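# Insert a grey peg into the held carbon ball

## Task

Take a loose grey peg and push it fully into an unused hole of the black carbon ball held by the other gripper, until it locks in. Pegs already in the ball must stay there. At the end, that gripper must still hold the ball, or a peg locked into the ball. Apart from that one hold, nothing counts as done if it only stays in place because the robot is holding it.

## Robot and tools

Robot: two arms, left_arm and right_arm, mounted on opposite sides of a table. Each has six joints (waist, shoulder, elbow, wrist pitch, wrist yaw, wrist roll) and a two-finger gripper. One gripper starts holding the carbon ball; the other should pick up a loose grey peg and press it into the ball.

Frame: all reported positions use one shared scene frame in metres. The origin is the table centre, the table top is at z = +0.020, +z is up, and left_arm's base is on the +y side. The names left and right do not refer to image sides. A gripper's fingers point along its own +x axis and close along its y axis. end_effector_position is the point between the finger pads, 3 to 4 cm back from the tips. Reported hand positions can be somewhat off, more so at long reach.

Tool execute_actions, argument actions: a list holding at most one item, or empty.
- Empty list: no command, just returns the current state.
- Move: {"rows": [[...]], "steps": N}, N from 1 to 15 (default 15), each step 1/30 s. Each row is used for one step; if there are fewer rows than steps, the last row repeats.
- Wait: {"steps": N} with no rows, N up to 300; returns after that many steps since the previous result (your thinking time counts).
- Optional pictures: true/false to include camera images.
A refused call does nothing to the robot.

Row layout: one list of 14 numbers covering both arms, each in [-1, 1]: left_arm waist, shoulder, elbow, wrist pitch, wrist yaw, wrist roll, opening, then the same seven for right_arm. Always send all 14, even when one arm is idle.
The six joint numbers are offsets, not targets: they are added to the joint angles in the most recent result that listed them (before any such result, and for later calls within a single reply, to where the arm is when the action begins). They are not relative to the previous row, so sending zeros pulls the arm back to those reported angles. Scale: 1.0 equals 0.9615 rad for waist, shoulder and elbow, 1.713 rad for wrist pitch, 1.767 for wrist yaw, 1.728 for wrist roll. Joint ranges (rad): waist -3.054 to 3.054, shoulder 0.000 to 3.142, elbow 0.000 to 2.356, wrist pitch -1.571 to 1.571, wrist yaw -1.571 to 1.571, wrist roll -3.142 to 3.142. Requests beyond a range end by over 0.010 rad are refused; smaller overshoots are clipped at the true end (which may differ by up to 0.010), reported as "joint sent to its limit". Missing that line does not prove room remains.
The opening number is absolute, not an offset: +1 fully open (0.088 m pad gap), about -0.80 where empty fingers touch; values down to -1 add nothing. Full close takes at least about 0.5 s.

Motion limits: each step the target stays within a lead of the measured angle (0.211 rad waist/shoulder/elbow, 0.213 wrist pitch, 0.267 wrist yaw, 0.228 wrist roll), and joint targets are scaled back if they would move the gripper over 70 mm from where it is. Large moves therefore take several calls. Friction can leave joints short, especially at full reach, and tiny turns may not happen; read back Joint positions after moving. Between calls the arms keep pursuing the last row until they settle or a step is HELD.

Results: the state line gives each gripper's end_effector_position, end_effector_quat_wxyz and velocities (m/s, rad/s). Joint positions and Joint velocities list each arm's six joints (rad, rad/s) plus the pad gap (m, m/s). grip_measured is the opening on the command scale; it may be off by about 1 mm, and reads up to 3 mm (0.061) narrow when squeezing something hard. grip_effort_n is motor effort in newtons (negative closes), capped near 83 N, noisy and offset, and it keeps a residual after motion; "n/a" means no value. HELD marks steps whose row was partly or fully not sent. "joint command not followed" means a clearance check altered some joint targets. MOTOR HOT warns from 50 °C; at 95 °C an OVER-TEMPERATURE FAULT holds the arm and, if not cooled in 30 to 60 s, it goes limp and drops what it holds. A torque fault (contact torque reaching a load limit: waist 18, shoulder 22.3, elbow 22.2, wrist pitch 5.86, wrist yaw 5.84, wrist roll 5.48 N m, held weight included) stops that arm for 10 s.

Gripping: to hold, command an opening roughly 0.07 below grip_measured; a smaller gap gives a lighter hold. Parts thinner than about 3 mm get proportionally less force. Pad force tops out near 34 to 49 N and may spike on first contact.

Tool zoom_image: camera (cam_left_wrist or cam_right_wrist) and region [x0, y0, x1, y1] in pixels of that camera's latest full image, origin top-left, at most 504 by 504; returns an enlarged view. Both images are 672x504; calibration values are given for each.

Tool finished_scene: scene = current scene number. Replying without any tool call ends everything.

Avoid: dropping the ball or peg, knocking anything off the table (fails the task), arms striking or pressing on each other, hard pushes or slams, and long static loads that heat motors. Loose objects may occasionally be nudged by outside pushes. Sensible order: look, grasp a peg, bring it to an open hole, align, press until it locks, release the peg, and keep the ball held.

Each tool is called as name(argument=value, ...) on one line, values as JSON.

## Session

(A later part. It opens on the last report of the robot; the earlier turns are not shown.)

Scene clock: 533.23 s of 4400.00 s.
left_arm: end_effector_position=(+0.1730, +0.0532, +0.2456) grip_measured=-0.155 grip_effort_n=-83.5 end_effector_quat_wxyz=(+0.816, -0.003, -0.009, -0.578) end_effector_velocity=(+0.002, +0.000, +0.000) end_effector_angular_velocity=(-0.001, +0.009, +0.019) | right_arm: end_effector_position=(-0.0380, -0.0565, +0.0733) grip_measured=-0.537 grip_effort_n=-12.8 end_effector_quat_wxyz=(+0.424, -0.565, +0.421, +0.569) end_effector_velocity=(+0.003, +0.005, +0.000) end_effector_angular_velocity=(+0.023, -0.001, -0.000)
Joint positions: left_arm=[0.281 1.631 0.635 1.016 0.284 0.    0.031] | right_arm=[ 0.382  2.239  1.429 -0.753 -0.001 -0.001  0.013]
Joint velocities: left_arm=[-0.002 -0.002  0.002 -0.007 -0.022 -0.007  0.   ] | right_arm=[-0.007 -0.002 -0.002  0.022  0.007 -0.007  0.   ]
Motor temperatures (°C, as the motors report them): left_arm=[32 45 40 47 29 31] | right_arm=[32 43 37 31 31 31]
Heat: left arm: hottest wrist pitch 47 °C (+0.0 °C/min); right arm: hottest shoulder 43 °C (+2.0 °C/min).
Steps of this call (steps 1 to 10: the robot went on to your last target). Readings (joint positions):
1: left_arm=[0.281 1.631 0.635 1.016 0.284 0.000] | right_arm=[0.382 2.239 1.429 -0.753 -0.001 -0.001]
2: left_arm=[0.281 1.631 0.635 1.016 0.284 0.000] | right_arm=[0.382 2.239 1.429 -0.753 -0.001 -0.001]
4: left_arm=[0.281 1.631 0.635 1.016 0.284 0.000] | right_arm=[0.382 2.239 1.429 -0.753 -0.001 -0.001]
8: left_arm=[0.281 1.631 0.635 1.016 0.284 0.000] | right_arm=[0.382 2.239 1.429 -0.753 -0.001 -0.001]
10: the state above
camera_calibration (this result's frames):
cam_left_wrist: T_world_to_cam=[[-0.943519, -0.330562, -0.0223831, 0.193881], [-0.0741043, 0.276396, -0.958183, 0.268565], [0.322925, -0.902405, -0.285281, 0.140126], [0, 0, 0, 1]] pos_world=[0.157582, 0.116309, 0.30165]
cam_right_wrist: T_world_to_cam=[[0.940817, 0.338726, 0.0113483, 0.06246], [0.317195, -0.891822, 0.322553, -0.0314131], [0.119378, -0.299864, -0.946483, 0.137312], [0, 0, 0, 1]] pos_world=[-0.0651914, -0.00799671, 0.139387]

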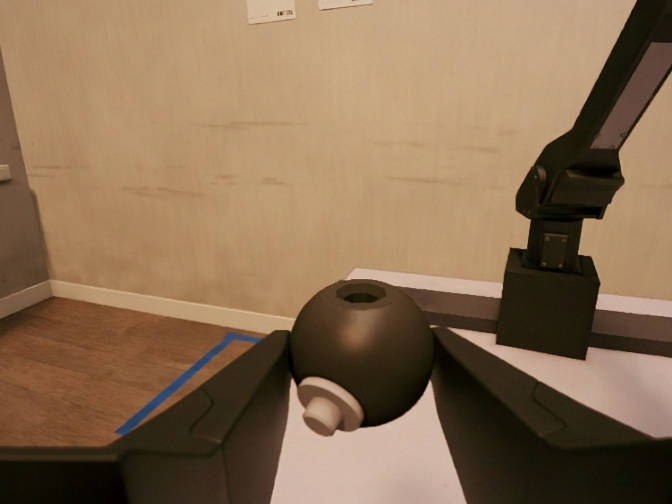

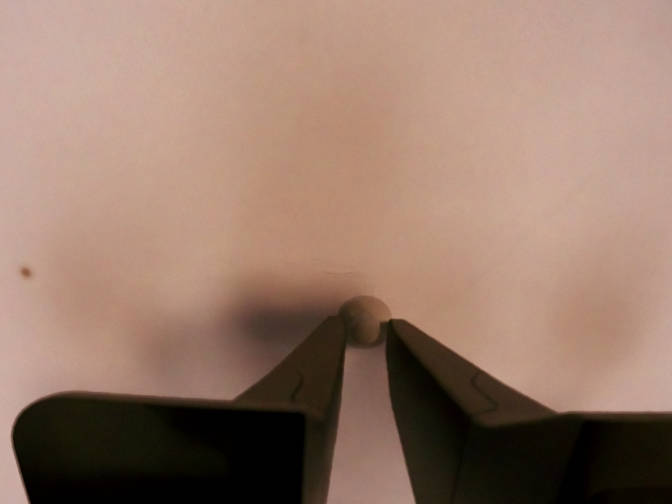

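execute_actions(actions=[{"rows": [[0,0,0,0,0,0,-0.24, 0,0.016,0,0.002,0,0,-0.54],[0,0,0,0,0,0,-0.24, 0,0.019,0,0.003,0,0,-0.54],[0,0,0,0,0,0,-0.24, 0,0.022,0,0.0045,0,0,-0.54],[0,0,0,0,0,0,-0.24, 0,0.025,0,0.006,0,0,-0.54],[0,0,0,0,0,0,-0.24, 0,0.028,0,0.007,0,0,-0.54],[0,0,0,0,0,0,-0.24, 0,0.031,0,0.008,0,0,-0.54],[0,0,0,0,0,0,-0.24, 0,0.034,0,0.009,0,0,-0.54]], "steps": 15}], pictures=false)

execute_actions(actions=[{"steps": 10}])

zoom_image(camera="cam_right_wrist", region=[260, 240, 460, 390])

Scene clock: 548.73 s of 4400.00 s.
left_arm: end_effector_position=(+0.1730, +0.0532, +0.2456) grip_measured=-0.155 grip_effort_n=-83.5 end_effector_quat_wxyz=(+0.816, -0.003, -0.009, -0.578) end_effector_velocity=(-0.000, +0.000, -0.005) end_effector_angular_velocity=(+0.020, +0.006, +0.005) | right_arm: end_effector_position=(-0.0382, -0.0556, +0.0686) grip_measured=-0.537 grip_effort_n=-12.3 end_effector_quat_wxyz=(+0.424, -0.564, +0.421, +0.569) end_effector_velocity=(-0.003, +0.002, -0.001) end_effector_angular_velocity=(+0.010, +0.026, -0.010)
Joint positions: left_arm=[0.281 1.631 0.635 1.016 0.284 0.    0.031] | right_arm=[ 0.382  2.252  1.429 -0.74  -0.001 -0.001  0.013]
Joint velocities: left_arm=[-0.002 -0.002 -0.002 -0.022 -0.007  0.007 -0.   ] | right_arm=[-0.002 -0.002 -0.007  0.022 -0.022  0.007 -0.   ]
Motor temperatures (°C, as the motors report them): left_arm=[32 45 40 47 29 31] | right_arm=[32 44 37 31 31 31]
Heat: left arm: hottest wrist pitch 47 °C (+0.0 °C/min); right arm: hottest shoulder 44 °C (+3.0 °C/min).
Steps of this call (steps 1 to 15: the robot went on to your last target; steps 16 to 90: nothing new was sent; then 12.00 s passed at rest; steps 91 to 105: all 15 steps of this action). Readings (joint positions):
91: left_arm=[0.281 1.631 0.635 1.016 0.284 0.000] | right_arm=[0.382 2.239 1.429 -0.753 -0.001 -0.001]
92: left_arm=[0.281 1.631 0.635 1.016 0.284 0.000] | right_arm=[0.382 2.239 1.429 -0.752 -0.001 -0.001]
94: left_arm=[0.281 1.631 0.635 1.016 0.284 0.000] | right_arm=[0.382 2.241 1.429 -0.750 -0.001 -0.001]
98: left_arm=[0.281 1.631 0.635 1.016 0.284 0.000] | right_arm=[0.382 2.249 1.429 -0.744 -0.001 -0.001]
105: the state above

Scene clock: 549.07 s of 4400.00 s.
left_arm: end_effector_position=(+0.1730, +0.0532, +0.2456) grip_measured=-0.155 grip_effort_n=-83.5 end_effector_quat_wxyz=(+0.816, -0.003, -0.009, -0.578) end_effector_velocity=(-0.002, -0.000, -0.005) end_effector_angular_velocity=(+0.016, +0.020, -0.010) | right_arm: end_effector_position=(-0.0383, -0.0555, +0.0686) grip_measured=-0.537 grip_effort_n=-12.8 end_effector_quat_wxyz=(+0.424, -0.564, +0.421, +0.569) end_effector_velocity=(-0.001, -0.003, +0.003) end_effector_angular_velocity=(-0.014, +0.003, +0.024)
Joint positions: left_arm=[0.281 1.631 0.635 1.016 0.284 0.    0.031] | right_arm=[ 0.382  2.252  1.429 -0.739 -0.001 -0.001  0.013]
Joint velocities: left_arm=[-0.002 -0.002 -0.002 -0.022  0.007 -0.007 -0.   ] | right_arm=[ 0.002 -0.007  0.002 -0.022 -0.007 -0.022 -0.   ]
Motor temperatures (°C, as the motors report them): left_arm=[32 45 40 47 29 31] | right_arm=[32 44 37 31 31 31]
Heat: left arm: hottest wrist pitch 47 °C (+0.0 °C/min); right arm: hottest shoulder 44 °C (+3.0 °C/min).
Steps of this call (steps 1 to 10: the robot went on to your last target). Readings (joint positions):
1: left_arm=[0.281 1.631 0.635 1.016 0.284 0.000] | right_arm=[0.382 2.252 1.429 -0.740 -0.001 -0.001]
2: left_arm=[0.281 1.631 0.635 1.016 0.284 0.000] | right_arm=[0.382 2.252 1.429 -0.740 -0.001 -0.001]
4: left_arm=[0.281 1.631 0.635 1.016 0.284 0.000] | right_arm=[0.382 2.252 1.429 -0.739 -0.001 -0.001]
8: left_arm=[0.281 1.631 0.635 1.016 0.284 0.000] | right_arm=[0.382 2.252 1.429 -0.739 -0.001 -0.001]
10: the state above
camera_calibration (this result's frames):
cam_left_wrist: T_world_to_cam=[[-0.943519, -0.330562, -0.0223831, 0.193881], [-0.0741043, 0.276396, -0.958183, 0.268565], [0.322925, -0.902405, -0.285281, 0.140126], [0, 0, 0, 1]] pos_world=[0.157582, 0.116309, 0.30165]
cam_right_wrist: T_world_to_cam=[[0.940819, 0.338717, 0.0113917, 0.0624516], [0.317265, -0.892058, 0.321832, -0.0288713], [0.119172, -0.299172, -0.946728, 0.133208], [0, 0, 0, 1]] pos_world=[-0.0654706, -0.00705613, 0.134692]

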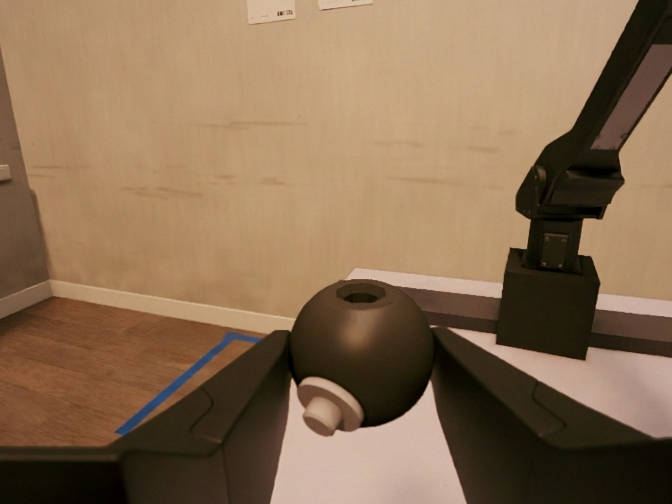

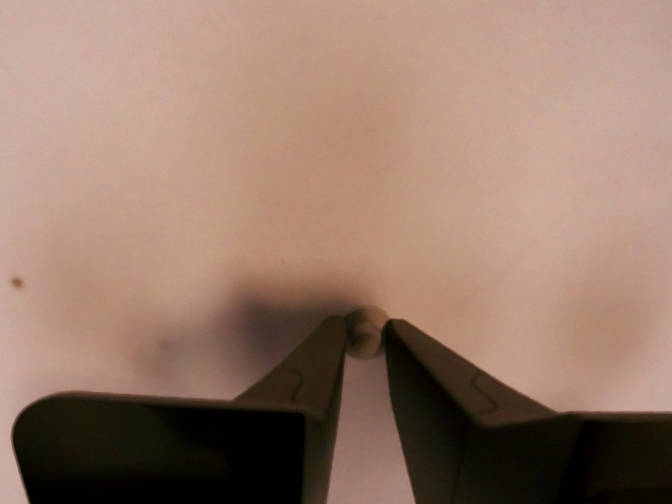

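Region (260, 240, 460, 390) of cam_right_wrist's 672x504 image, scaled by 2.520, with more detail than that image has; it fills the top 378 rows of this view, and the rest is white.

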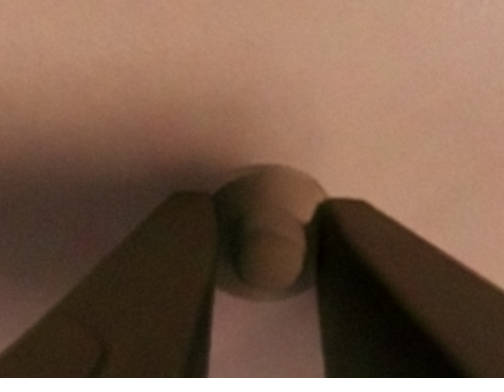

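execute_actions(actions=[{"rows": [[0,0,0,0,0,0,-0.24, 0,0,0,0,0,0,-0.58],[0,0,0,0,0,0,-0.24, 0,0,0,0,0,0,-0.6],[0,0,0,0,0,0,-0.24, 0,0,0,0,0,0,-0.62],[0,0,0,0,0,0,-0.24, 0,0,0,0,0,0,-0.64],[0,0,0,0,0,0,-0.24, 0,0,0,0,0,0,-0.66],[0,0,0,0,0,0,-0.24, 0,0,0,0,0,0,-0.68],[0,0,0,0,0,0,-0.24, 0,0,0,0,0,0,-0.7],[0,0,0,0,0,0,-0.24, 0,0,0,0,0,0,-0.73],[0,0,0,0,0,0,-0.24, 0,0,0,0,0,0,-0.77]], "steps": 15}], pictures=false)

Scene clock: 563.00 s of 4400.00 s.
left_arm: end_effector_position=(+0.1730, +0.0532, +0.2456) grip_measured=-0.155 grip_effort_n=-83.5 end_effector_quat_wxyz=(+0.816, -0.003, -0.009, -0.578) end_effector_velocity=(+0.000, -0.000, -0.004) end_effector_angular_velocity=(+0.012, +0.000, +0.005) | right_arm: end_effector_position=(-0.0382, -0.0556, +0.0686) grip_measured=-0.701 grip_effort_n=-83.5 end_effector_quat_wxyz=(+0.424, -0.564, +0.421, +0.569) end_effector_velocity=(+0.000, -0.002, +0.000) end_effector_angular_velocity=(-0.013, +0.019, +0.000)
Joint positions: left_arm=[0.281 1.631 0.635 1.016 0.284 0.    0.031] | right_arm=[ 0.382  2.252  1.429 -0.74  -0.001 -0.001  0.005]
Joint velocities: left_arm=[-0.002  0.002 -0.002 -0.007 -0.007  0.007 -0.   ] | right_arm=[-0.007 -0.002 -0.002 -0.007 -0.022 -0.007 -0.   ]
Motor temperatures (°C, as the motors report them): left_arm=[32 45 40 47 29 31] | right_arm=[32 44 36 30 31 31]
Heat: left arm: hottest wrist pitch 47 °C (+0.0 °C/min); right arm: hottest shoulder 44 °C (+2.0 °C/min).
Steps of this call (steps 1 to 15: the robot went on to your last target; steps 16 to 90: nothing new was sent; then 10.43 s passed at rest; steps 91 to 105: all 15 steps of this action). Readings (joint positions):
91: left_arm=[0.281 1.631 0.635 1.016 0.284 0.000] | right_arm=[0.382 2.252 1.429 -0.739 -0.001 -0.001]
92: left_arm=[0.281 1.631 0.635 1.016 0.284 0.000] | right_arm=[0.382 2.252 1.429 -0.739 -0.001 -0.001]
94: left_arm=[0.281 1.631 0.635 1.016 0.284 0.000] | right_arm=[0.382 2.252 1.429 -0.739 -0.001 -0.001]
98: left_arm=[0.281 1.631 0.635 1.016 0.284 0.000] | right_arm=[0.382 2.252 1.429 -0.739 -0.001 -0.001]
105: the state above

execute_actions(actions=[{"rows": [[0,0,0,0,0,0,-0.24, 0,-0.02,0.015,-0.008,0,0,-0.77],[0,0,0,0,0,0,-0.24, 0,-0.04,0.03,-0.025,0,0,-0.77],[-0.01,0.02,0.007,0.007,-0.006,0,-0.24, 0,-0.065,0.05,-0.05,0,0,-0.77],[-0.025,0.045,0.016,0.015,-0.014,0,-0.24, 0,-0.09,0.075,-0.08,0,0,-0.77],[-0.045,0.08,0.028,0.027,-0.025,0,-0.24, 0,-0.115,0.1,-0.11,0,0,-0.77],[-0.065,0.12,0.043,0.041,-0.037,0,-0.24, 0,-0.14,0.13,-0.14,0,0,-0.77],[-0.09,0.16,0.057,0.055,-0.049,0,-0.24, 0,-0.165,0.16,-0.17,0,0,-0.77],[-0.11,0.2,0.071,0.069,-0.061,0,-0.24, 0,-0.19,0.19,-0.2,0,0,-0.77],[-0.133,0.24,0.085,0.082,-0.073,0,-0.24, 0,-0.215,0.22,-0.23,0,0,-0.77],[-0.155,0.28,0.099,0.096,-0.086,0,-0.24, 0,-0.24,0.25,-0.26,0,0,-0.77],[-0.177,0.32,0.114,0.11,-0.098,0,-0.24, -0.02,-0.265,0.275,-0.29,0,0,-0.77],[-0.2,0.36,0.128,0.124,-0.11,0,-0.24, -0.04,-0.285,0.295,-0.315,0,0,-0.77],[-0.22,0.4,0.142,0.137,-0.122,0,-0.24, -0.07,-0.3,0.311,-0.333,0,0,-0.77],[-0.245,0.44,0.156,0.151,-0.134,0,-0.24, -0.1,-0.3,0.311,-0.333,0,0,-0.77],[-0.292,0.527,0.187,0.181,-0.161,0,-0.24, -0.465,-0.3,0.311,-0.333,0,0,-0.77]], "steps": 15}], pictures=false)

execute_actions(actions=[{"steps": 28}])

zoom_image(camera="cam_right_wrist", region=[270, 190, 470, 370])

zoom_image(camera="cam_left_wrist", region=[250, 110, 470, 330])

Scene clock: 594.67 s of 4400.00 s.
left_arm: end_effector_position=(+0.1470, -0.0127, +0.1915) grip_measured=-0.155 grip_effort_n=-83.5 end_effector_quat_wxyz=(+0.819, -0.005, -0.009, -0.574) end_effector_velocity=(-0.135, -0.230, -0.208) end_effector_angular_velocity=(-0.171, -0.053, +0.122) | right_arm: end_effector_position=(-0.0212, -0.0604, +0.2159) grip_measured=-0.701 grip_effort_n=-83.5 end_effector_quat_wxyz=(+0.438, -0.550, +0.430, +0.566) end_effector_velocity=(+0.278, +0.057, +0.315) end_effector_angular_velocity=(+0.424, +0.205, -0.755)
Joint positions: left_arm=[0.096 1.961 0.751 1.23  0.089 0.    0.031] | right_arm=[ 0.341  2.012  1.673 -1.206 -0.006 -0.001  0.005]
Joint velocities: left_arm=[-0.72   1.306  0.496  0.989 -0.842 -0.007 -0.   ] | right_arm=[-0.764 -0.584  0.398 -0.52  -0.095 -0.007 -0.   ]
Motor temperatures (°C, as the motors report them): left_arm=[32 45 40 47 29 31] | right_arm=[32 46 36 30 31 31]
Heat: left arm: hottest wrist pitch 47 °C (+0.0 °C/min); right arm: hottest shoulder 46 °C (+3.0 °C/min).
Steps of this call (steps 1 to 15: the robot went on to your last target; steps 16 to 90: nothing new was sent; then 28.17 s passed at rest; steps 91 to 105: all 15 steps of this action). Readings (joint positions):
91: left_arm=[0.281 1.631 0.635 1.016 0.284 0.000] | right_arm=[0.382 2.250 1.429 -0.740 -0.001 -0.001]
92: left_arm=[0.281 1.631 0.635 1.016 0.284 0.000] | right_arm=[0.382 2.248 1.431 -0.747 -0.001 -0.001]
94: left_arm=[0.279 1.634 0.635 1.023 0.279 0.000] | right_arm=[0.382 2.238 1.444 -0.792 -0.001 -0.001]
98: left_arm=[0.236 1.709 0.665 1.079 0.229 0.000] | right_arm=[0.382 2.175 1.510 -0.936 -0.001 -0.001]
105: the state above

Scene clock: 595.60 s of 4400.00 s.
left_arm: end_effector_position=(+0.1231, -0.0390, +0.1567) grip_measured=-0.155 grip_effort_n=-83.5 end_effector_quat_wxyz=(+0.817, -0.003, -0.005, -0.577) end_effector_velocity=(+0.002, +0.001, -0.004) end_effector_angular_velocity=(+0.014, -0.003, +0.020) | right_arm: end_effector_position=(+0.1337, -0.0651, +0.2408) grip_measured=-0.701 grip_effort_n=-83.5 end_effector_quat_wxyz=(+0.539, -0.459, +0.535, +0.461) end_effector_velocity=(-0.003, -0.005, -0.002) end_effector_angular_velocity=(-0.023, +0.026, +0.020)
Joint positions: left_arm=[0.004 2.121 0.807 1.324 0.003 0.    0.031] | right_arm=[-0.062  1.973  1.716 -1.307  0.001 -0.001  0.005]
Joint velocities: left_arm=[-0.002  0.002 -0.002 -0.007 -0.022  0.007 -0.   ] | right_arm=[-0.002  0.002 -0.002 -0.022 -0.022 -0.022  0.   ]
Motor temperatures (°C, as the motors report them): left_arm=[32 45 40 47 29 31] | right_arm=[32 47 37 30 31 31]
Heat: left arm: hottest wrist pitch 47 °C (+0.0 °C/min); right arm: hottest shoulder 47 °C (+4.0 °C/min).
Steps of this call (steps 1 to 28: the robot went on to your last target). Readings (joint positions):
1: left_arm=[0.074 2.000 0.768 1.253 0.069 0.000] | right_arm=[0.311 1.996 1.686 -1.222 -0.006 -0.001]
2: left_arm=[0.053 2.033 0.780 1.266 0.055 0.000] | right_arm=[0.274 1.984 1.696 -1.236 -0.006 -0.001]
4: left_arm=[0.024 2.078 0.788 1.287 0.036 0.000] | right_arm=[0.190 1.974 1.709 -1.261 -0.004 -0.001]
8: left_arm=[0.008 2.110 0.798 1.312 0.014 0.000] | right_arm=[0.021 1.974 1.711 -1.291 0.001 -0.001]
28: the state above
camera_calibration (this result's frames):
cam_left_wrist: T_world_to_cam=[[-0.942415, -0.334019, -0.0169106, 0.113254], [-0.082641, 0.281565, -0.955977, 0.20609], [0.324076, -0.899529, -0.292955, 0.0488714], [0, 0, 0, 1]] pos_world=[0.107926, 0.0237624, 0.21325]
cam_right_wrist: T_world_to_cam=[[0.995109, -0.0979035, 0.0131871, -0.134175], [-0.0968874, -0.941176, 0.32373, -0.0956942], [-0.019283, -0.323425, -0.946057, 0.289696], [0, 0, 0, 1]] pos_world=[0.129833, -0.00950654, 0.306817]

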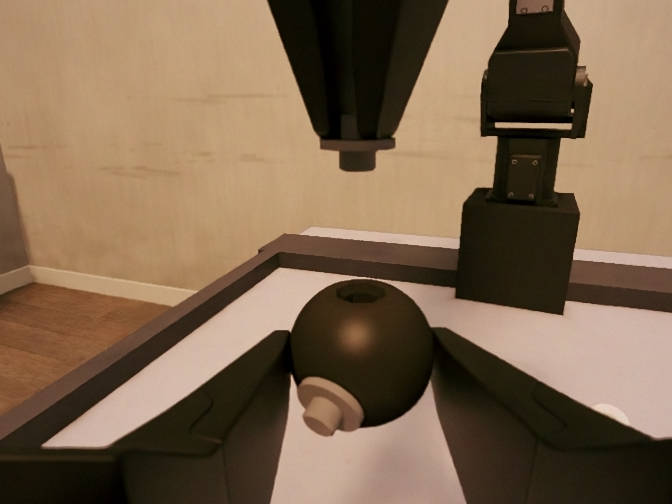

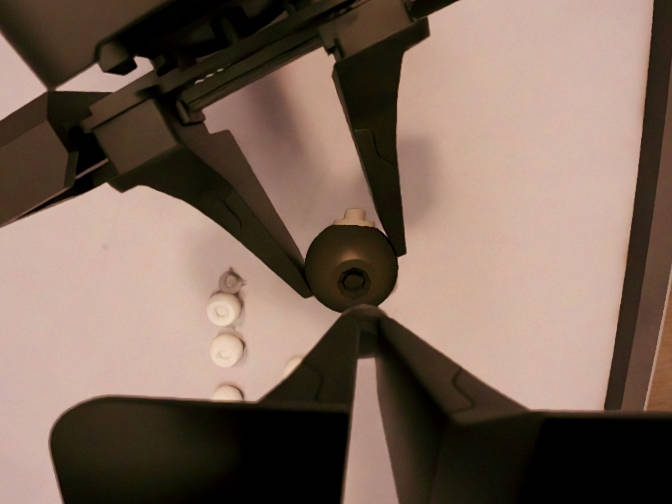

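Region (270, 190, 470, 370) of cam_right_wrist's 672x504 image, scaled by 2.520, with more detail than that image has; it fills the top 454 rows of this view, and the rest is white.

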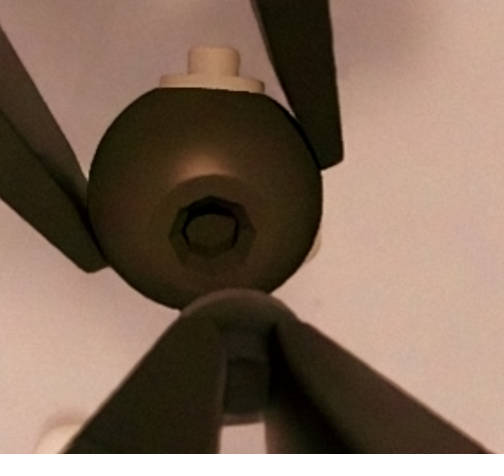

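Region (250, 110, 470, 330) of cam_left_wrist's 672x504 image, scaled by 2.291, with more detail than that image has.

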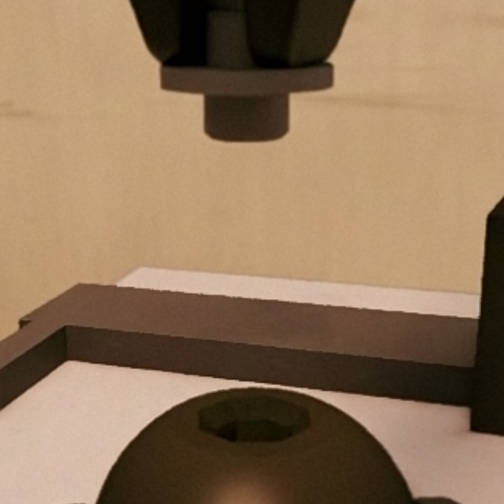

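execute_actions(actions=[{"rows": [[0,0,0,0,0,0,-0.24, 0.004,0.012,-0.02,0.006,0,0,-0.77],[0,0,0,0,0,0,-0.24, 0.006,0.015,-0.03,0.012,0,0,-0.77],[0,0,0,0,0,0,-0.24, 0.008,0.018,-0.042,0.02,0,0,-0.77],[0,0,0,0,0,0,-0.24, 0.008,0.021,-0.055,0.028,0,0,-0.77],[0,0,0,0,0,0,-0.24, 0.008,0.021,-0.067,0.036,0,0,-0.77],[0,0,0,0,0,0,-0.24, 0.008,0.021,-0.077,0.042,0,0,-0.77],[0,0,0,0,0,0,-0.24, 0.008,0.021,-0.085,0.047,0,0,-0.77]], "steps": 15}], pictures=false)

execute_actions(actions=[{"steps": 12}])

zoom_image(camera="cam_right_wrist", region=[290, 220, 450, 370])

zoom_image(camera="cam_left_wrist", region=[270, 160, 450, 340])

Scene clock: 626.47 s of 4400.00 s.
left_arm: end_effector_position=(+0.1231, -0.0390, +0.1567) grip_measured=-0.155 grip_effort_n=-83.5 end_effector_quat_wxyz=(+0.817, -0.003, -0.005, -0.577) end_effector_velocity=(-0.000, +0.000, -0.002) end_effector_angular_velocity=(+0.009, +0.027, +0.005) | right_arm: end_effector_position=(+0.1323, -0.0639, +0.2216) grip_measured=-0.701 grip_effort_n=-83.5 end_effector_quat_wxyz=(+0.538, -0.460, +0.534, +0.463) end_effector_velocity=(+0.002, +0.002, -0.002) end_effector_angular_velocity=(+0.011, -0.009, +0.005)
Joint positions: left_arm=[0.004 2.121 0.807 1.324 0.003 0.    0.031] | right_arm=[-0.058  1.981  1.65  -1.233  0.001 -0.001  0.005]
Joint velocities: left_arm=[-0.002 -0.007 -0.002 -0.022 -0.007 -0.022 -0.   ] | right_arm=[-0.002 -0.002 -0.012  0.022  0.007 -0.007 -0.   ]
Motor temperatures (°C, as the motors report them): left_arm=[32 45 39 47 29 31] | right_arm=[32 48 39 29 31 31]
Heat: left arm: hottest wrist pitch 47 °C (+0.0 °C/min); right arm: hottest shoulder 48 °C (+4.0 °C/min).
Steps of this call (steps 1 to 15: the robot went on to your last target; steps 16 to 90: nothing new was sent; then 27.37 s passed at rest; steps 91 to 105: all 15 steps of this action). Readings (joint positions):
91: left_arm=[0.004 2.121 0.807 1.324 0.003 0.000] | right_arm=[-0.062 1.973 1.716 -1.307 0.001 -0.001]
92: left_arm=[0.004 2.121 0.807 1.324 0.003 0.000] | right_arm=[-0.062 1.973 1.716 -1.306 0.001 -0.001]
94: left_arm=[0.004 2.121 0.807 1.324 0.003 0.000] | right_arm=[-0.061 1.973 1.707 -1.289 0.001 -0.001]
98: left_arm=[0.004 2.121 0.807 1.324 0.003 0.000] | right_arm=[-0.059 1.975 1.671 -1.254 0.001 -0.001]
105: the state above

Scene clock: 626.87 s of 4400.00 s.
left_arm: end_effector_position=(+0.1231, -0.0390, +0.1567) grip_measured=-0.155 grip_effort_n=-83.5 end_effector_quat_wxyz=(+0.817, -0.003, -0.005, -0.577) end_effector_velocity=(-0.000, +0.000, -0.001) end_effector_angular_velocity=(+0.004, +0.009, +0.005) | right_arm: end_effector_position=(+0.1323, -0.0637, +0.2210) grip_measured=-0.701 grip_effort_n=-83.5 end_effector_quat_wxyz=(+0.539, -0.460, +0.533, +0.463) end_effector_velocity=(-0.001, -0.006, -0.001) end_effector_angular_velocity=(-0.025, +0.011, -0.010)
Joint positions: left_arm=[0.004 2.121 0.807 1.324 0.003 0.    0.031] | right_arm=[-0.058  1.981  1.648 -1.23   0.001 -0.001  0.005]
Joint velocities: left_arm=[-0.002 -0.002 -0.002 -0.007 -0.007 -0.007 -0.   ] | right_arm=[-0.002 -0.002 -0.007 -0.022 -0.007  0.007  0.   ]
Motor temperatures (°C, as the motors report them): left_arm=[32 46 39 47 29 31] | right_arm=[32 48 39 29 31 31]
Heat: left arm: hottest wrist pitch 47 °C (+0.0 °C/min); right arm: hottest shoulder 48 °C (+4.0 °C/min).
Steps of this call (steps 1 to 12: the robot went on to your last target). Readings (joint positions):
1: left_arm=[0.004 2.121 0.807 1.324 0.003 0.000] | right_arm=[-0.058 1.981 1.650 -1.232 0.001 -0.001]
2: left_arm=[0.004 2.121 0.807 1.324 0.003 0.000] | right_arm=[-0.058 1.981 1.650 -1.231 0.001 -0.001]
4: left_arm=[0.004 2.121 0.807 1.324 0.003 0.000] | right_arm=[-0.058 1.981 1.649 -1.231 0.001 -0.001]
8: left_arm=[0.004 2.121 0.807 1.324 0.003 0.000] | right_arm=[-0.058 1.981 1.648 -1.230 0.001 -0.001]
12: the state above
camera_calibration (this result's frames):
cam_left_wrist: T_world_to_cam=[[-0.942415, -0.334019, -0.0169106, 0.113254], [-0.082641, 0.281565, -0.955977, 0.20609], [0.324076, -0.899529, -0.292955, 0.0488714], [0, 0, 0, 1]] pos_world=[0.107926, 0.0237624, 0.21325]
cam_right_wrist: T_world_to_cam=[[0.995507, -0.0937519, 0.0132958, -0.132206], [-0.0930297, -0.942183, 0.321928, -0.0883234], [-0.0176543, -0.321718, -0.946671, 0.271432], [0, 0, 0, 1]] pos_world=[0.128188, -0.00828677, 0.287149]

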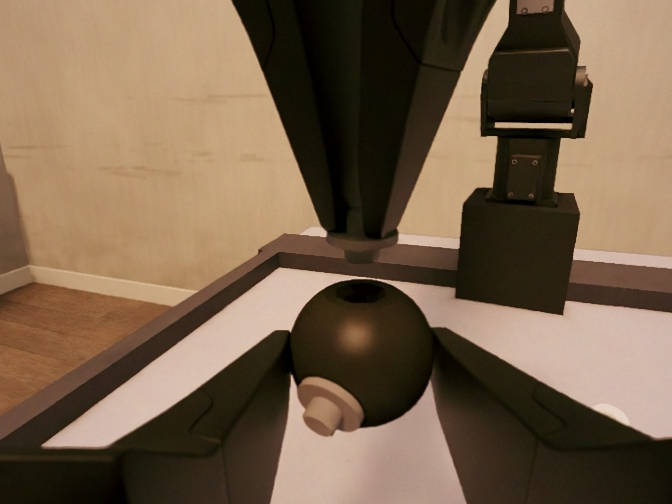

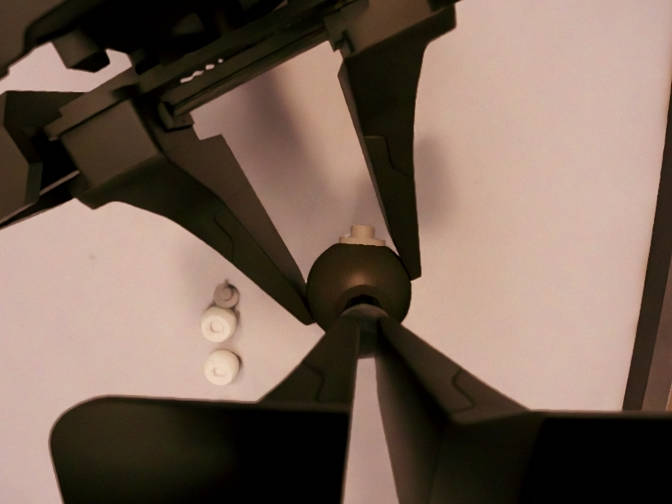

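Region (290, 220, 450, 370) of cam_right_wrist's 672x504 image, scaled by 3.150, with more detail than that image has; it fills the top 472 rows of this view, and the rest is white.

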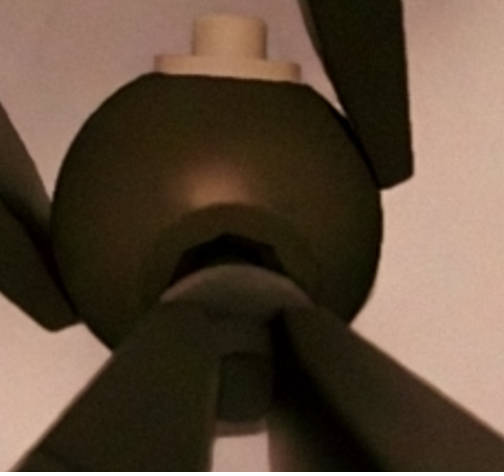

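Region (270, 160, 450, 340) of cam_left_wrist's 672x504 image, scaled by 2.800, with more detail than that image has.

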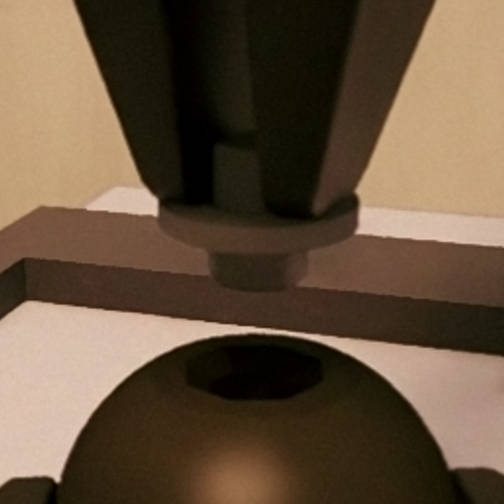

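execute_actions(actions=[{"rows": [[0,0,0,0,0,0,-0.24, 0,0,-0.018,0.004,0,0,-0.77],[0,0,0,0,0,0,-0.24, 0,0,-0.024,0.008,0,0,-0.77],[0,0,0,0,0,0,-0.24, 0,0,-0.03,0.011,0,0,-0.77],[0,0,0,0,0,0,-0.24, 0,0,-0.036,0.014,0,0,-0.77],[0,0,0,0,0,0,-0.24, 0,0,-0.041,0.017,0,0,-0.77],[0,0,0,0,0,0,-0.24, 0,0,-0.045,0.0195,0,0,-0.77],[0,0,0,0,0,0,-0.24, 0,0,-0.049,0.0215,0,0,-0.77]], "steps": 15}], pictures=false)

execute_actions(actions=[{"steps": 10}])

zoom_image(camera="cam_left_wrist", region=[270, 200, 450, 380])

zoom_image(camera="cam_right_wrist", region=[290, 220, 450, 370])

Scene clock: 647.57 s of 4400.00 s.
left_arm: end_effector_position=(+0.1231, -0.0390, +0.1567) grip_measured=-0.155 grip_effort_n=-83.5 end_effector_quat_wxyz=(+0.817, -0.003, -0.005, -0.577) end_effector_velocity=(+0.000, -0.001, +0.001) end_effector_angular_velocity=(-0.009, +0.005, +0.005) | right_arm: end_effector_position=(+0.1322, -0.0646, +0.2128) grip_measured=-0.701 grip_effort_n=-83.5 end_effector_quat_wxyz=(+0.539, -0.460, +0.533, +0.463) end_effector_velocity=(-0.001, -0.005, -0.002) end_effector_angular_velocity=(-0.018, -0.005, +0.010)
Joint positions: left_arm=[0.004 2.121 0.807 1.324 0.003 0.    0.031] | right_arm=[-0.058  1.981  1.615 -1.197  0.001 -0.001  0.005]
Joint velocities: left_arm=[-0.002  0.002  0.002  0.007 -0.007 -0.007 -0.   ] | right_arm=[ 0.002 -0.002 -0.012 -0.007  0.007 -0.007 -0.   ]
Motor temperatures (°C, as the motors report them): left_arm=[32 47 38 47 29 31] | right_arm=[32 47 37 30 31 31]
Heat: left arm: hottest shoulder 47 °C (+0.0 °C/min); right arm: hottest shoulder 47 °C (+1.0 °C/min).
Steps of this call (steps 1 to 15: the robot went on to your last target; steps 16 to 90: nothing new was sent; then 17.20 s passed at rest; steps 91 to 105: all 15 steps of this action). Readings (joint positions):
91: left_arm=[0.004 2.121 0.807 1.324 0.003 0.000] | right_arm=[-0.058 1.981 1.647 -1.228 0.001 -0.001]
92: left_arm=[0.004 2.121 0.807 1.324 0.003 0.000] | right_arm=[-0.058 1.981 1.645 -1.226 0.001 -0.001]
94: left_arm=[0.004 2.121 0.807 1.324 0.003 0.000] | right_arm=[-0.058 1.981 1.640 -1.219 0.001 -0.001]
98: left_arm=[0.004 2.121 0.807 1.324 0.003 0.000] | right_arm=[-0.058 1.981 1.623 -1.205 0.001 -0.001]
105: the state above

Scene clock: 647.90 s of 4400.00 s.
left_arm: end_effector_position=(+0.1231, -0.0390, +0.1567) grip_measured=-0.155 grip_effort_n=-83.5 end_effector_quat_wxyz=(+0.817, -0.003, -0.005, -0.577) end_effector_velocity=(-0.002, -0.000, -0.004) end_effector_angular_velocity=(+0.004, +0.025, -0.010) | right_arm: end_effector_position=(+0.1322, -0.0647, +0.2125) grip_measured=-0.701 grip_effort_n=-83.5 end_effector_quat_wxyz=(+0.539, -0.460, +0.533, +0.463) end_effector_velocity=(+0.003, -0.003, +0.000) end_effector_angular_velocity=(-0.008, -0.006, -0.000)
Joint positions: left_arm=[0.004 2.121 0.807 1.324 0.003 0.    0.031] | right_arm=[-0.058  1.981  1.614 -1.196  0.001 -0.001  0.005]
Joint velocities: left_arm=[-0.002  0.002 -0.002 -0.007  0.007 -0.022 -0.   ] | right_arm=[-0.007 -0.002 -0.002 -0.007  0.007 -0.007 -0.   ]
Motor temperatures (°C, as the motors report them): left_arm=[32 47 38 47 29 31] | right_arm=[32 47 37 30 31 31]
Heat: left arm: hottest shoulder 47 °C (+0.0 °C/min); right arm: hottest shoulder 47 °C (+1.0 °C/min).
Steps of this call (steps 1 to 10: the robot went on to your last target). Readings (joint positions):
1: left_arm=[0.004 2.121 0.807 1.324 0.003 0.000] | right_arm=[-0.058 1.981 1.615 -1.196 0.001 -0.001]
2: left_arm=[0.004 2.121 0.807 1.324 0.003 0.000] | right_arm=[-0.058 1.981 1.615 -1.196 0.001 -0.001]
4: left_arm=[0.004 2.121 0.807 1.324 0.003 0.000] | right_arm=[-0.058 1.981 1.614 -1.196 0.001 -0.001]
8: left_arm=[0.004 2.121 0.807 1.324 0.003 0.000] | right_arm=[-0.058 1.981 1.614 -1.196 0.001 -0.001]
10: the state above
camera_calibration (this result's frames):
cam_left_wrist: T_world_to_cam=[[-0.942415, -0.334019, -0.0169106, 0.113254], [-0.082641, 0.281565, -0.955977, 0.20609], [0.324076, -0.899529, -0.292955, 0.0488714], [0, 0, 0, 1]] pos_world=[0.107926, 0.0237624, 0.21325]
cam_right_wrist: T_world_to_cam=[[0.995507, -0.0937519, 0.0132958, -0.13204], [-0.0930297, -0.942183, 0.321928, -0.0864677], [-0.0176543, -0.321718, -0.946671, 0.263074], [0, 0, 0, 1]] pos_world=[0.128047, -0.00921169, 0.278636]

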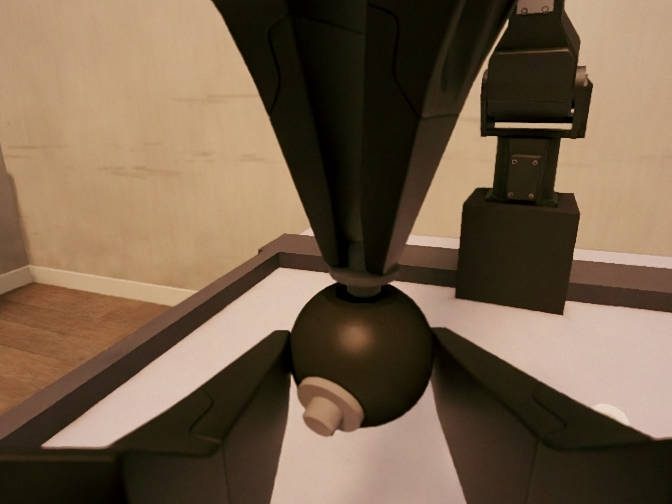

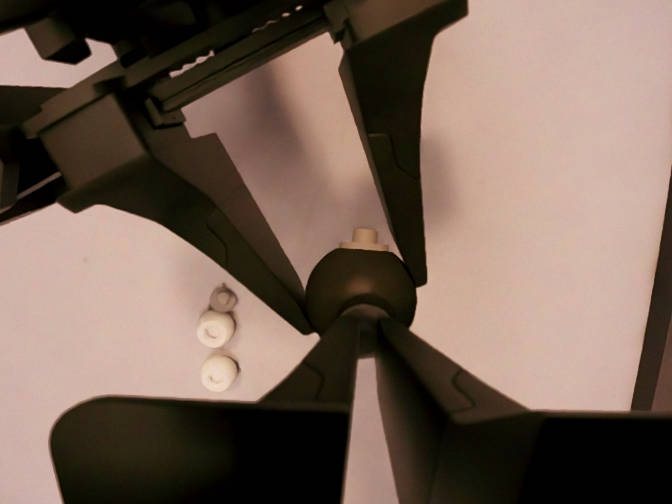

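Region (270, 200, 450, 380) of cam_left_wrist's 672x504 image, scaled by 2.800, with more detail than that image has.

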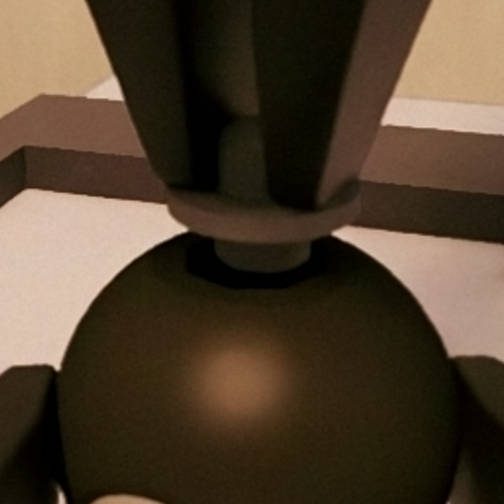

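Region (290, 220, 450, 370) of cam_right_wrist's 672x504 image, scaled by 3.150, with more detail than that image has; it fills the top 472 rows of this view, and the rest is white.

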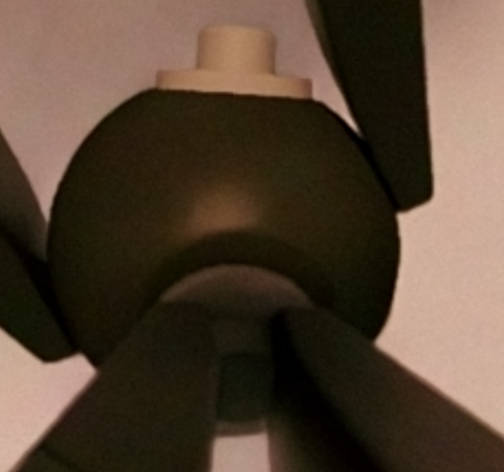

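execute_actions(actions=[])

Scene clock: 674.40 s of 4400.00 s.
left_arm: end_effector_position=(+0.1231, -0.0390, +0.1567) grip_measured=-0.155 grip_effort_n=-83.5 end_effector_quat_wxyz=(+0.817, -0.003, -0.005, -0.577) end_effector_velocity=(+0.000, -0.001, -0.002) end_effector_angular_velocity=(+0.004, +0.009, +0.005) | right_arm: end_effector_position=(+0.1322, -0.0646, +0.2125) grip_measured=-0.701 grip_effort_n=-83.5 end_effector_quat_wxyz=(+0.539, -0.459, +0.533, +0.463) end_effector_velocity=(+0.003, -0.003, +0.002) end_effector_angular_velocity=(-0.004, -0.007, -0.000)
Joint positions: left_arm=[0.004 2.121 0.807 1.324 0.003 0.    0.031] | right_arm=[-0.058  1.981  1.614 -1.195  0.001 -0.001  0.005]
Joint velocities: left_arm=[-0.002  0.002  0.002 -0.007 -0.007 -0.007  0.   ] | right_arm=[-0.007 -0.007 -0.002 -0.007  0.007 -0.007 -0.   ]
Motor temperatures (°C, as the motors report them): left_arm=[32 49 38 47 29 31] | right_arm=[32 47 36 30 31 31]
Heat: left arm: hottest shoulder 49 °C (+2.0 °C/min); right arm: hottest shoulder 47 °C (-1.0 °C/min).
Steps of this call (steps 1 to 15: the robot went on to your last target; steps 16 to 90: nothing new was sent; then 23.50 s passed at rest). Readings (joint positions):
1: left_arm=[0.004 2.121 0.807 1.324 0.003 0.000] | right_arm=[-0.058 1.981 1.614 -1.196 0.001 -0.001]
2: left_arm=[0.004 2.121 0.807 1.324 0.003 0.000] | right_arm=[-0.058 1.981 1.614 -1.195 0.001 -0.001]
4: left_arm=[0.004 2.121 0.807 1.324 0.003 0.000] | right_arm=[-0.058 1.981 1.614 -1.195 0.001 -0.001]
8: left_arm=[0.004 2.121 0.807 1.324 0.003 0.000] | right_arm=[-0.058 1.981 1.614 -1.195 0.001 -0.001]
90: the state above
All arms were judged still, so your last target was given up. Only a new action makes them travel on or press farther. Fingers that are still opening or closing keep moving.
camera_calibration (this result's frames):
cam_left_wrist: T_world_to_cam=[[-0.942415, -0.334019, -0.0169106, 0.113254], [-0.082641, 0.281565, -0.955977, 0.20609], [0.324076, -0.899529, -0.292955, 0.0488714], [0, 0, 0, 1]] pos_world=[0.107926, 0.0237624, 0.21325]
cam_right_wrist: T_world_to_cam=[[0.995506, -0.093757, 0.0133175, -0.13205], [-0.0930482, -0.942304, 0.321567, -0.0863179], [-0.0176, -0.321361, -0.946793, 0.263143], [0, 0, 0, 1]] pos_world=[0.128056, -0.00915434, 0.278658]

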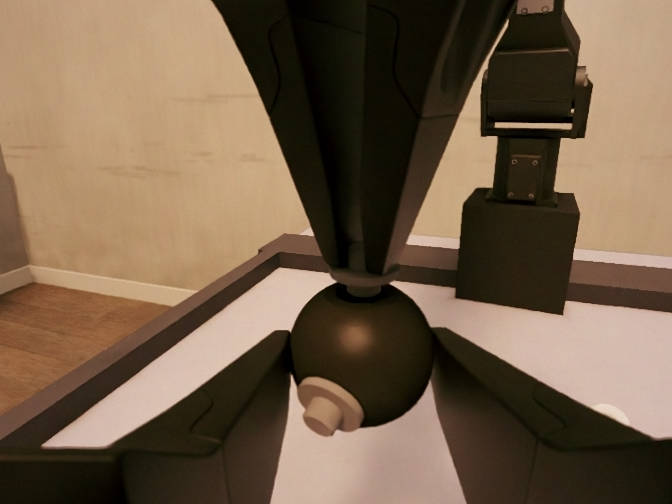

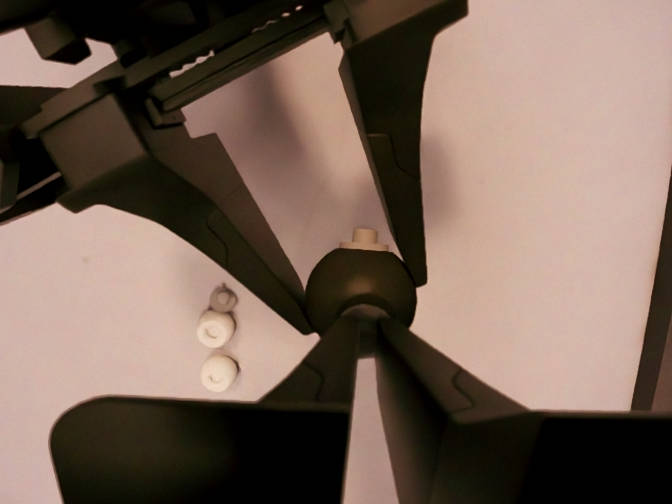

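execute_actions(actions=[{"rows": [[0,0,0,0,0,0,-0.24,-0.0057,0,0,0.0035,0,0,-0.77]], "steps": 15}])

zoom_image(camera="cam_left_wrist", region=[270, 200, 450, 380])

Scene clock: 680.13 s of 4400.00 s.
left_arm: end_effector_position=(+0.1231, -0.0390, +0.1567) grip_measured=-0.155 grip_effort_n=-83.5 end_effector_quat_wxyz=(+0.817, -0.003, -0.005, -0.577) end_effector_velocity=(+0.002, +0.001, +0.001) end_effector_angular_velocity=(-0.000, +0.008, +0.010) | right_arm: end_effector_position=(+0.1330, -0.0640, +0.2125) grip_measured=-0.701 grip_effort_n=-83.5 end_effector_quat_wxyz=(+0.540, -0.458, +0.533, +0.463) end_effector_velocity=(-0.003, -0.002, +0.000) end_effector_angular_velocity=(-0.004, +0.023, +0.005)
Joint positions: left_arm=[0.004 2.121 0.807 1.324 0.003 0.    0.031] | right_arm=[-0.059  1.981  1.614 -1.192  0.001 -0.001  0.005]
Joint velocities: left_arm=[ 0.002 -0.007 -0.002 -0.007 -0.007 -0.007 -0.   ] | right_arm=[-0.002 -0.002 -0.002 -0.007 -0.022 -0.007 -0.   ]
Motor temperatures (°C, as the motors report them): left_arm=[32 49 38 47 29 31] | right_arm=[32 47 36 30 31 31]
Heat: left arm: hottest shoulder 49 °C (+2.0 °C/min); right arm: hottest shoulder 47 °C (-1.0 °C/min).
Steps of this call (steps 1 to 90: nothing new was sent; then 2.23 s passed at rest; steps 91 to 105: all 15 steps of this action). Readings (joint positions):
91: left_arm=[0.004 2.121 0.807 1.324 0.003 0.000] | right_arm=[-0.058 1.981 1.614 -1.195 0.001 -0.001]
92: left_arm=[0.004 2.121 0.807 1.324 0.003 0.000] | right_arm=[-0.058 1.981 1.614 -1.194 0.001 -0.001]
94: left_arm=[0.004 2.121 0.807 1.324 0.003 0.000] | right_arm=[-0.058 1.981 1.614 -1.193 0.001 -0.001]
98: left_arm=[0.004 2.121 0.807 1.324 0.003 0.000] | right_arm=[-0.059 1.981 1.614 -1.193 0.001 -0.001]
105: the state above
camera_calibration (this result's frames):
cam_left_wrist: T_world_to_cam=[[-0.942415, -0.334019, -0.0169106, 0.113254], [-0.082641, 0.281565, -0.955977, 0.20609], [0.324076, -0.899529, -0.292955, 0.0488714], [0, 0, 0, 1]] pos_world=[0.107926, 0.0237624, 0.21325]
cam_right_wrist: T_world_to_cam=[[0.995319, -0.095696, 0.0134914, -0.132944], [-0.0949941, -0.94309, 0.31868, -0.0849053], [-0.0177728, -0.31847, -0.947766, 0.263755], [0, 0, 0, 1]] pos_world=[0.128943, -0.00879743, 0.27883]

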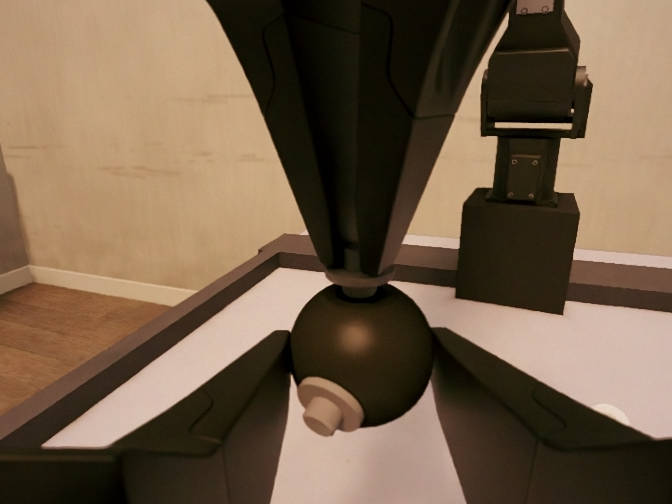

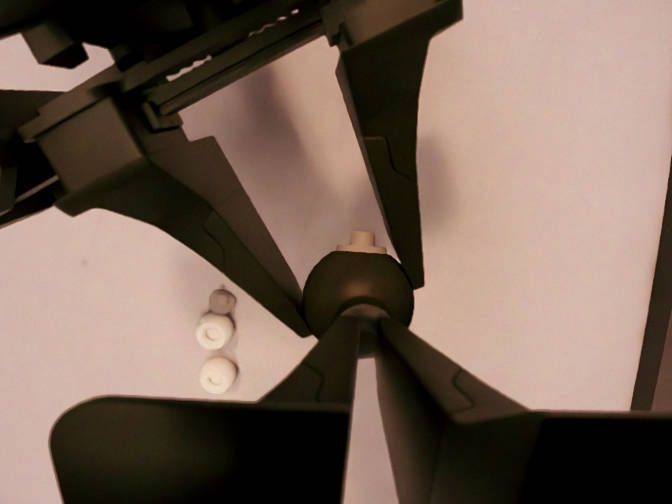

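Region (270, 200, 450, 380) of cam_left_wrist's 672x504 image, scaled by 2.800, with more detail than that image has.

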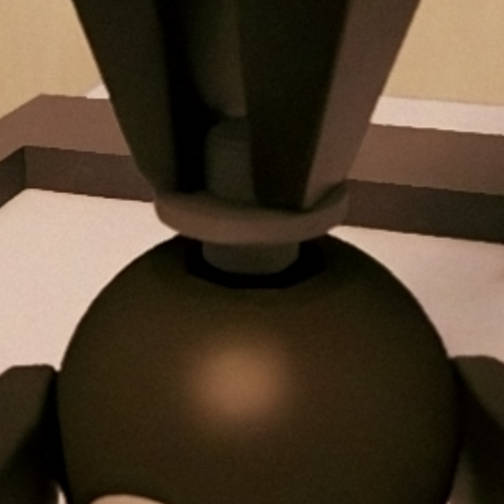

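execute_actions(actions=[{"rows": [[0,0,0,0,0,0,-0.24,0,0.008,0,0,0,0,-0.77],[0,0,0,0,0,0,-0.24,0,0.012,0,0,0,0,-0.77],[0,0,0,0,0,0,-0.24,0,0.015,0,0,0,0,-0.77],[0,0,0,0,0,0,-0.24,0,0.018,0,0,0,0,-0.77],[0,0,0,0,0,0,-0.24,0,0.02,0,0,0,0,-0.77]], "steps": 15}])

zoom_image(camera="cam_left_wrist", region=[270, 200, 450, 380])

Scene clock: 687.57 s of 4400.00 s.
left_arm: end_effector_position=(+0.1231, -0.0390, +0.1567) grip_measured=-0.155 grip_effort_n=-83.5 end_effector_quat_wxyz=(+0.817, -0.003, -0.005, -0.577) end_effector_velocity=(-0.003, -0.000, -0.001) end_effector_angular_velocity=(+0.004, +0.009, -0.000) | right_arm: end_effector_position=(+0.1330, -0.0641, +0.2110) grip_measured=-0.701 grip_effort_n=-83.5 end_effector_quat_wxyz=(+0.539, -0.459, +0.534, +0.462) end_effector_velocity=(-0.001, -0.005, +0.000) end_effector_angular_velocity=(-0.021, +0.011, +0.005)
Joint positions: left_arm=[0.004 2.121 0.807 1.324 0.003 0.    0.031] | right_arm=[-0.059  1.985  1.614 -1.192  0.001 -0.001  0.005]
Joint velocities: left_arm=[-0.007 -0.002 -0.002 -0.007 -0.007 -0.007  0.   ] | right_arm=[-0.002 -0.002 -0.002 -0.022 -0.007 -0.007  0.   ]
Motor temperatures (°C, as the motors report them): left_arm=[32 49 38 47 29 31] | right_arm=[32 47 37 30 31 31]
Heat: left arm: hottest shoulder 49 °C (+2.0 °C/min); right arm: hottest shoulder 47 °C (-1.0 °C/min).
Steps of this call (steps 1 to 15: the robot went on to your last target; steps 16 to 90: nothing new was sent; then 3.93 s passed at rest; steps 91 to 105: all 15 steps of this action). Readings (joint positions):
91: left_arm=[0.004 2.121 0.807 1.324 0.003 0.000] | right_arm=[-0.059 1.981 1.614 -1.192 0.001 -0.001]
92: left_arm=[0.004 2.121 0.807 1.324 0.003 0.000] | right_arm=[-0.059 1.981 1.614 -1.192 0.001 -0.001]
94: left_arm=[0.004 2.121 0.807 1.324 0.003 0.000] | right_arm=[-0.059 1.981 1.614 -1.192 0.001 -0.001]
98: left_arm=[0.004 2.121 0.807 1.324 0.003 0.000] | right_arm=[-0.059 1.981 1.614 -1.192 0.001 -0.001]
105: the state above
camera_calibration (this result's frames):
cam_left_wrist: T_world_to_cam=[[-0.942415, -0.334019, -0.0169106, 0.113254], [-0.082641, 0.281565, -0.955977, 0.20609], [0.324076, -0.899529, -0.292955, 0.0488714], [0, 0, 0, 1]] pos_world=[0.107926, 0.0237624, 0.21325]
cam_right_wrist: T_world_to_cam=[[0.995328, -0.0956406, 0.0132523, -0.132868], [-0.0947892, -0.94176, 0.322649, -0.0852404], [-0.0183778, -0.322398, -0.946426, 0.261866], [0, 0, 0, 1]] pos_world=[0.12898, -0.00855867, 0.2771]

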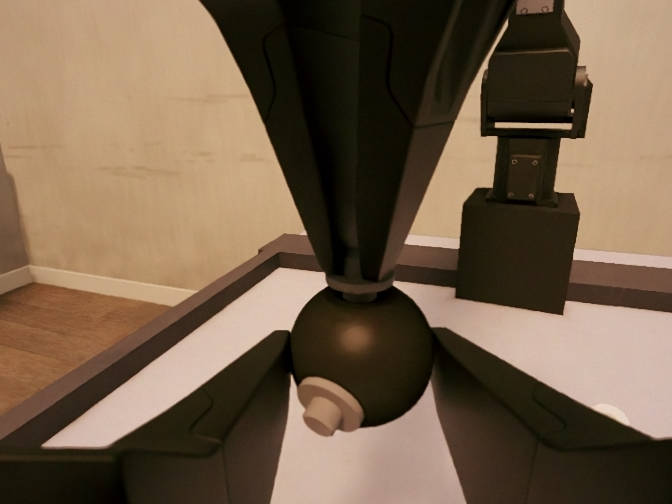

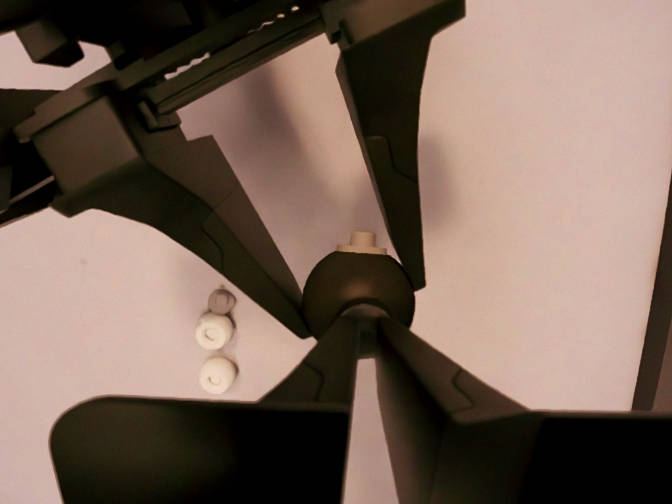

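Region (270, 200, 450, 380) of cam_left_wrist's 672x504 image, scaled by 2.800, with more detail than that image has.

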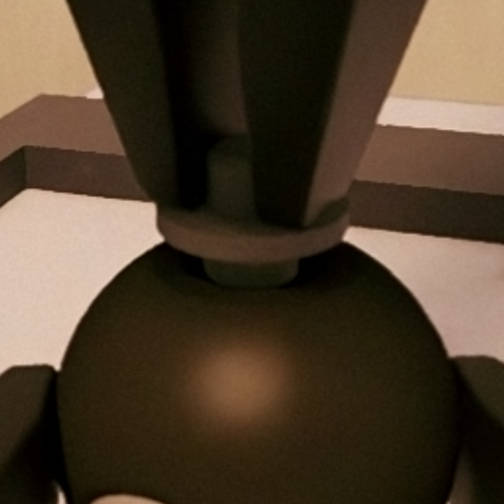

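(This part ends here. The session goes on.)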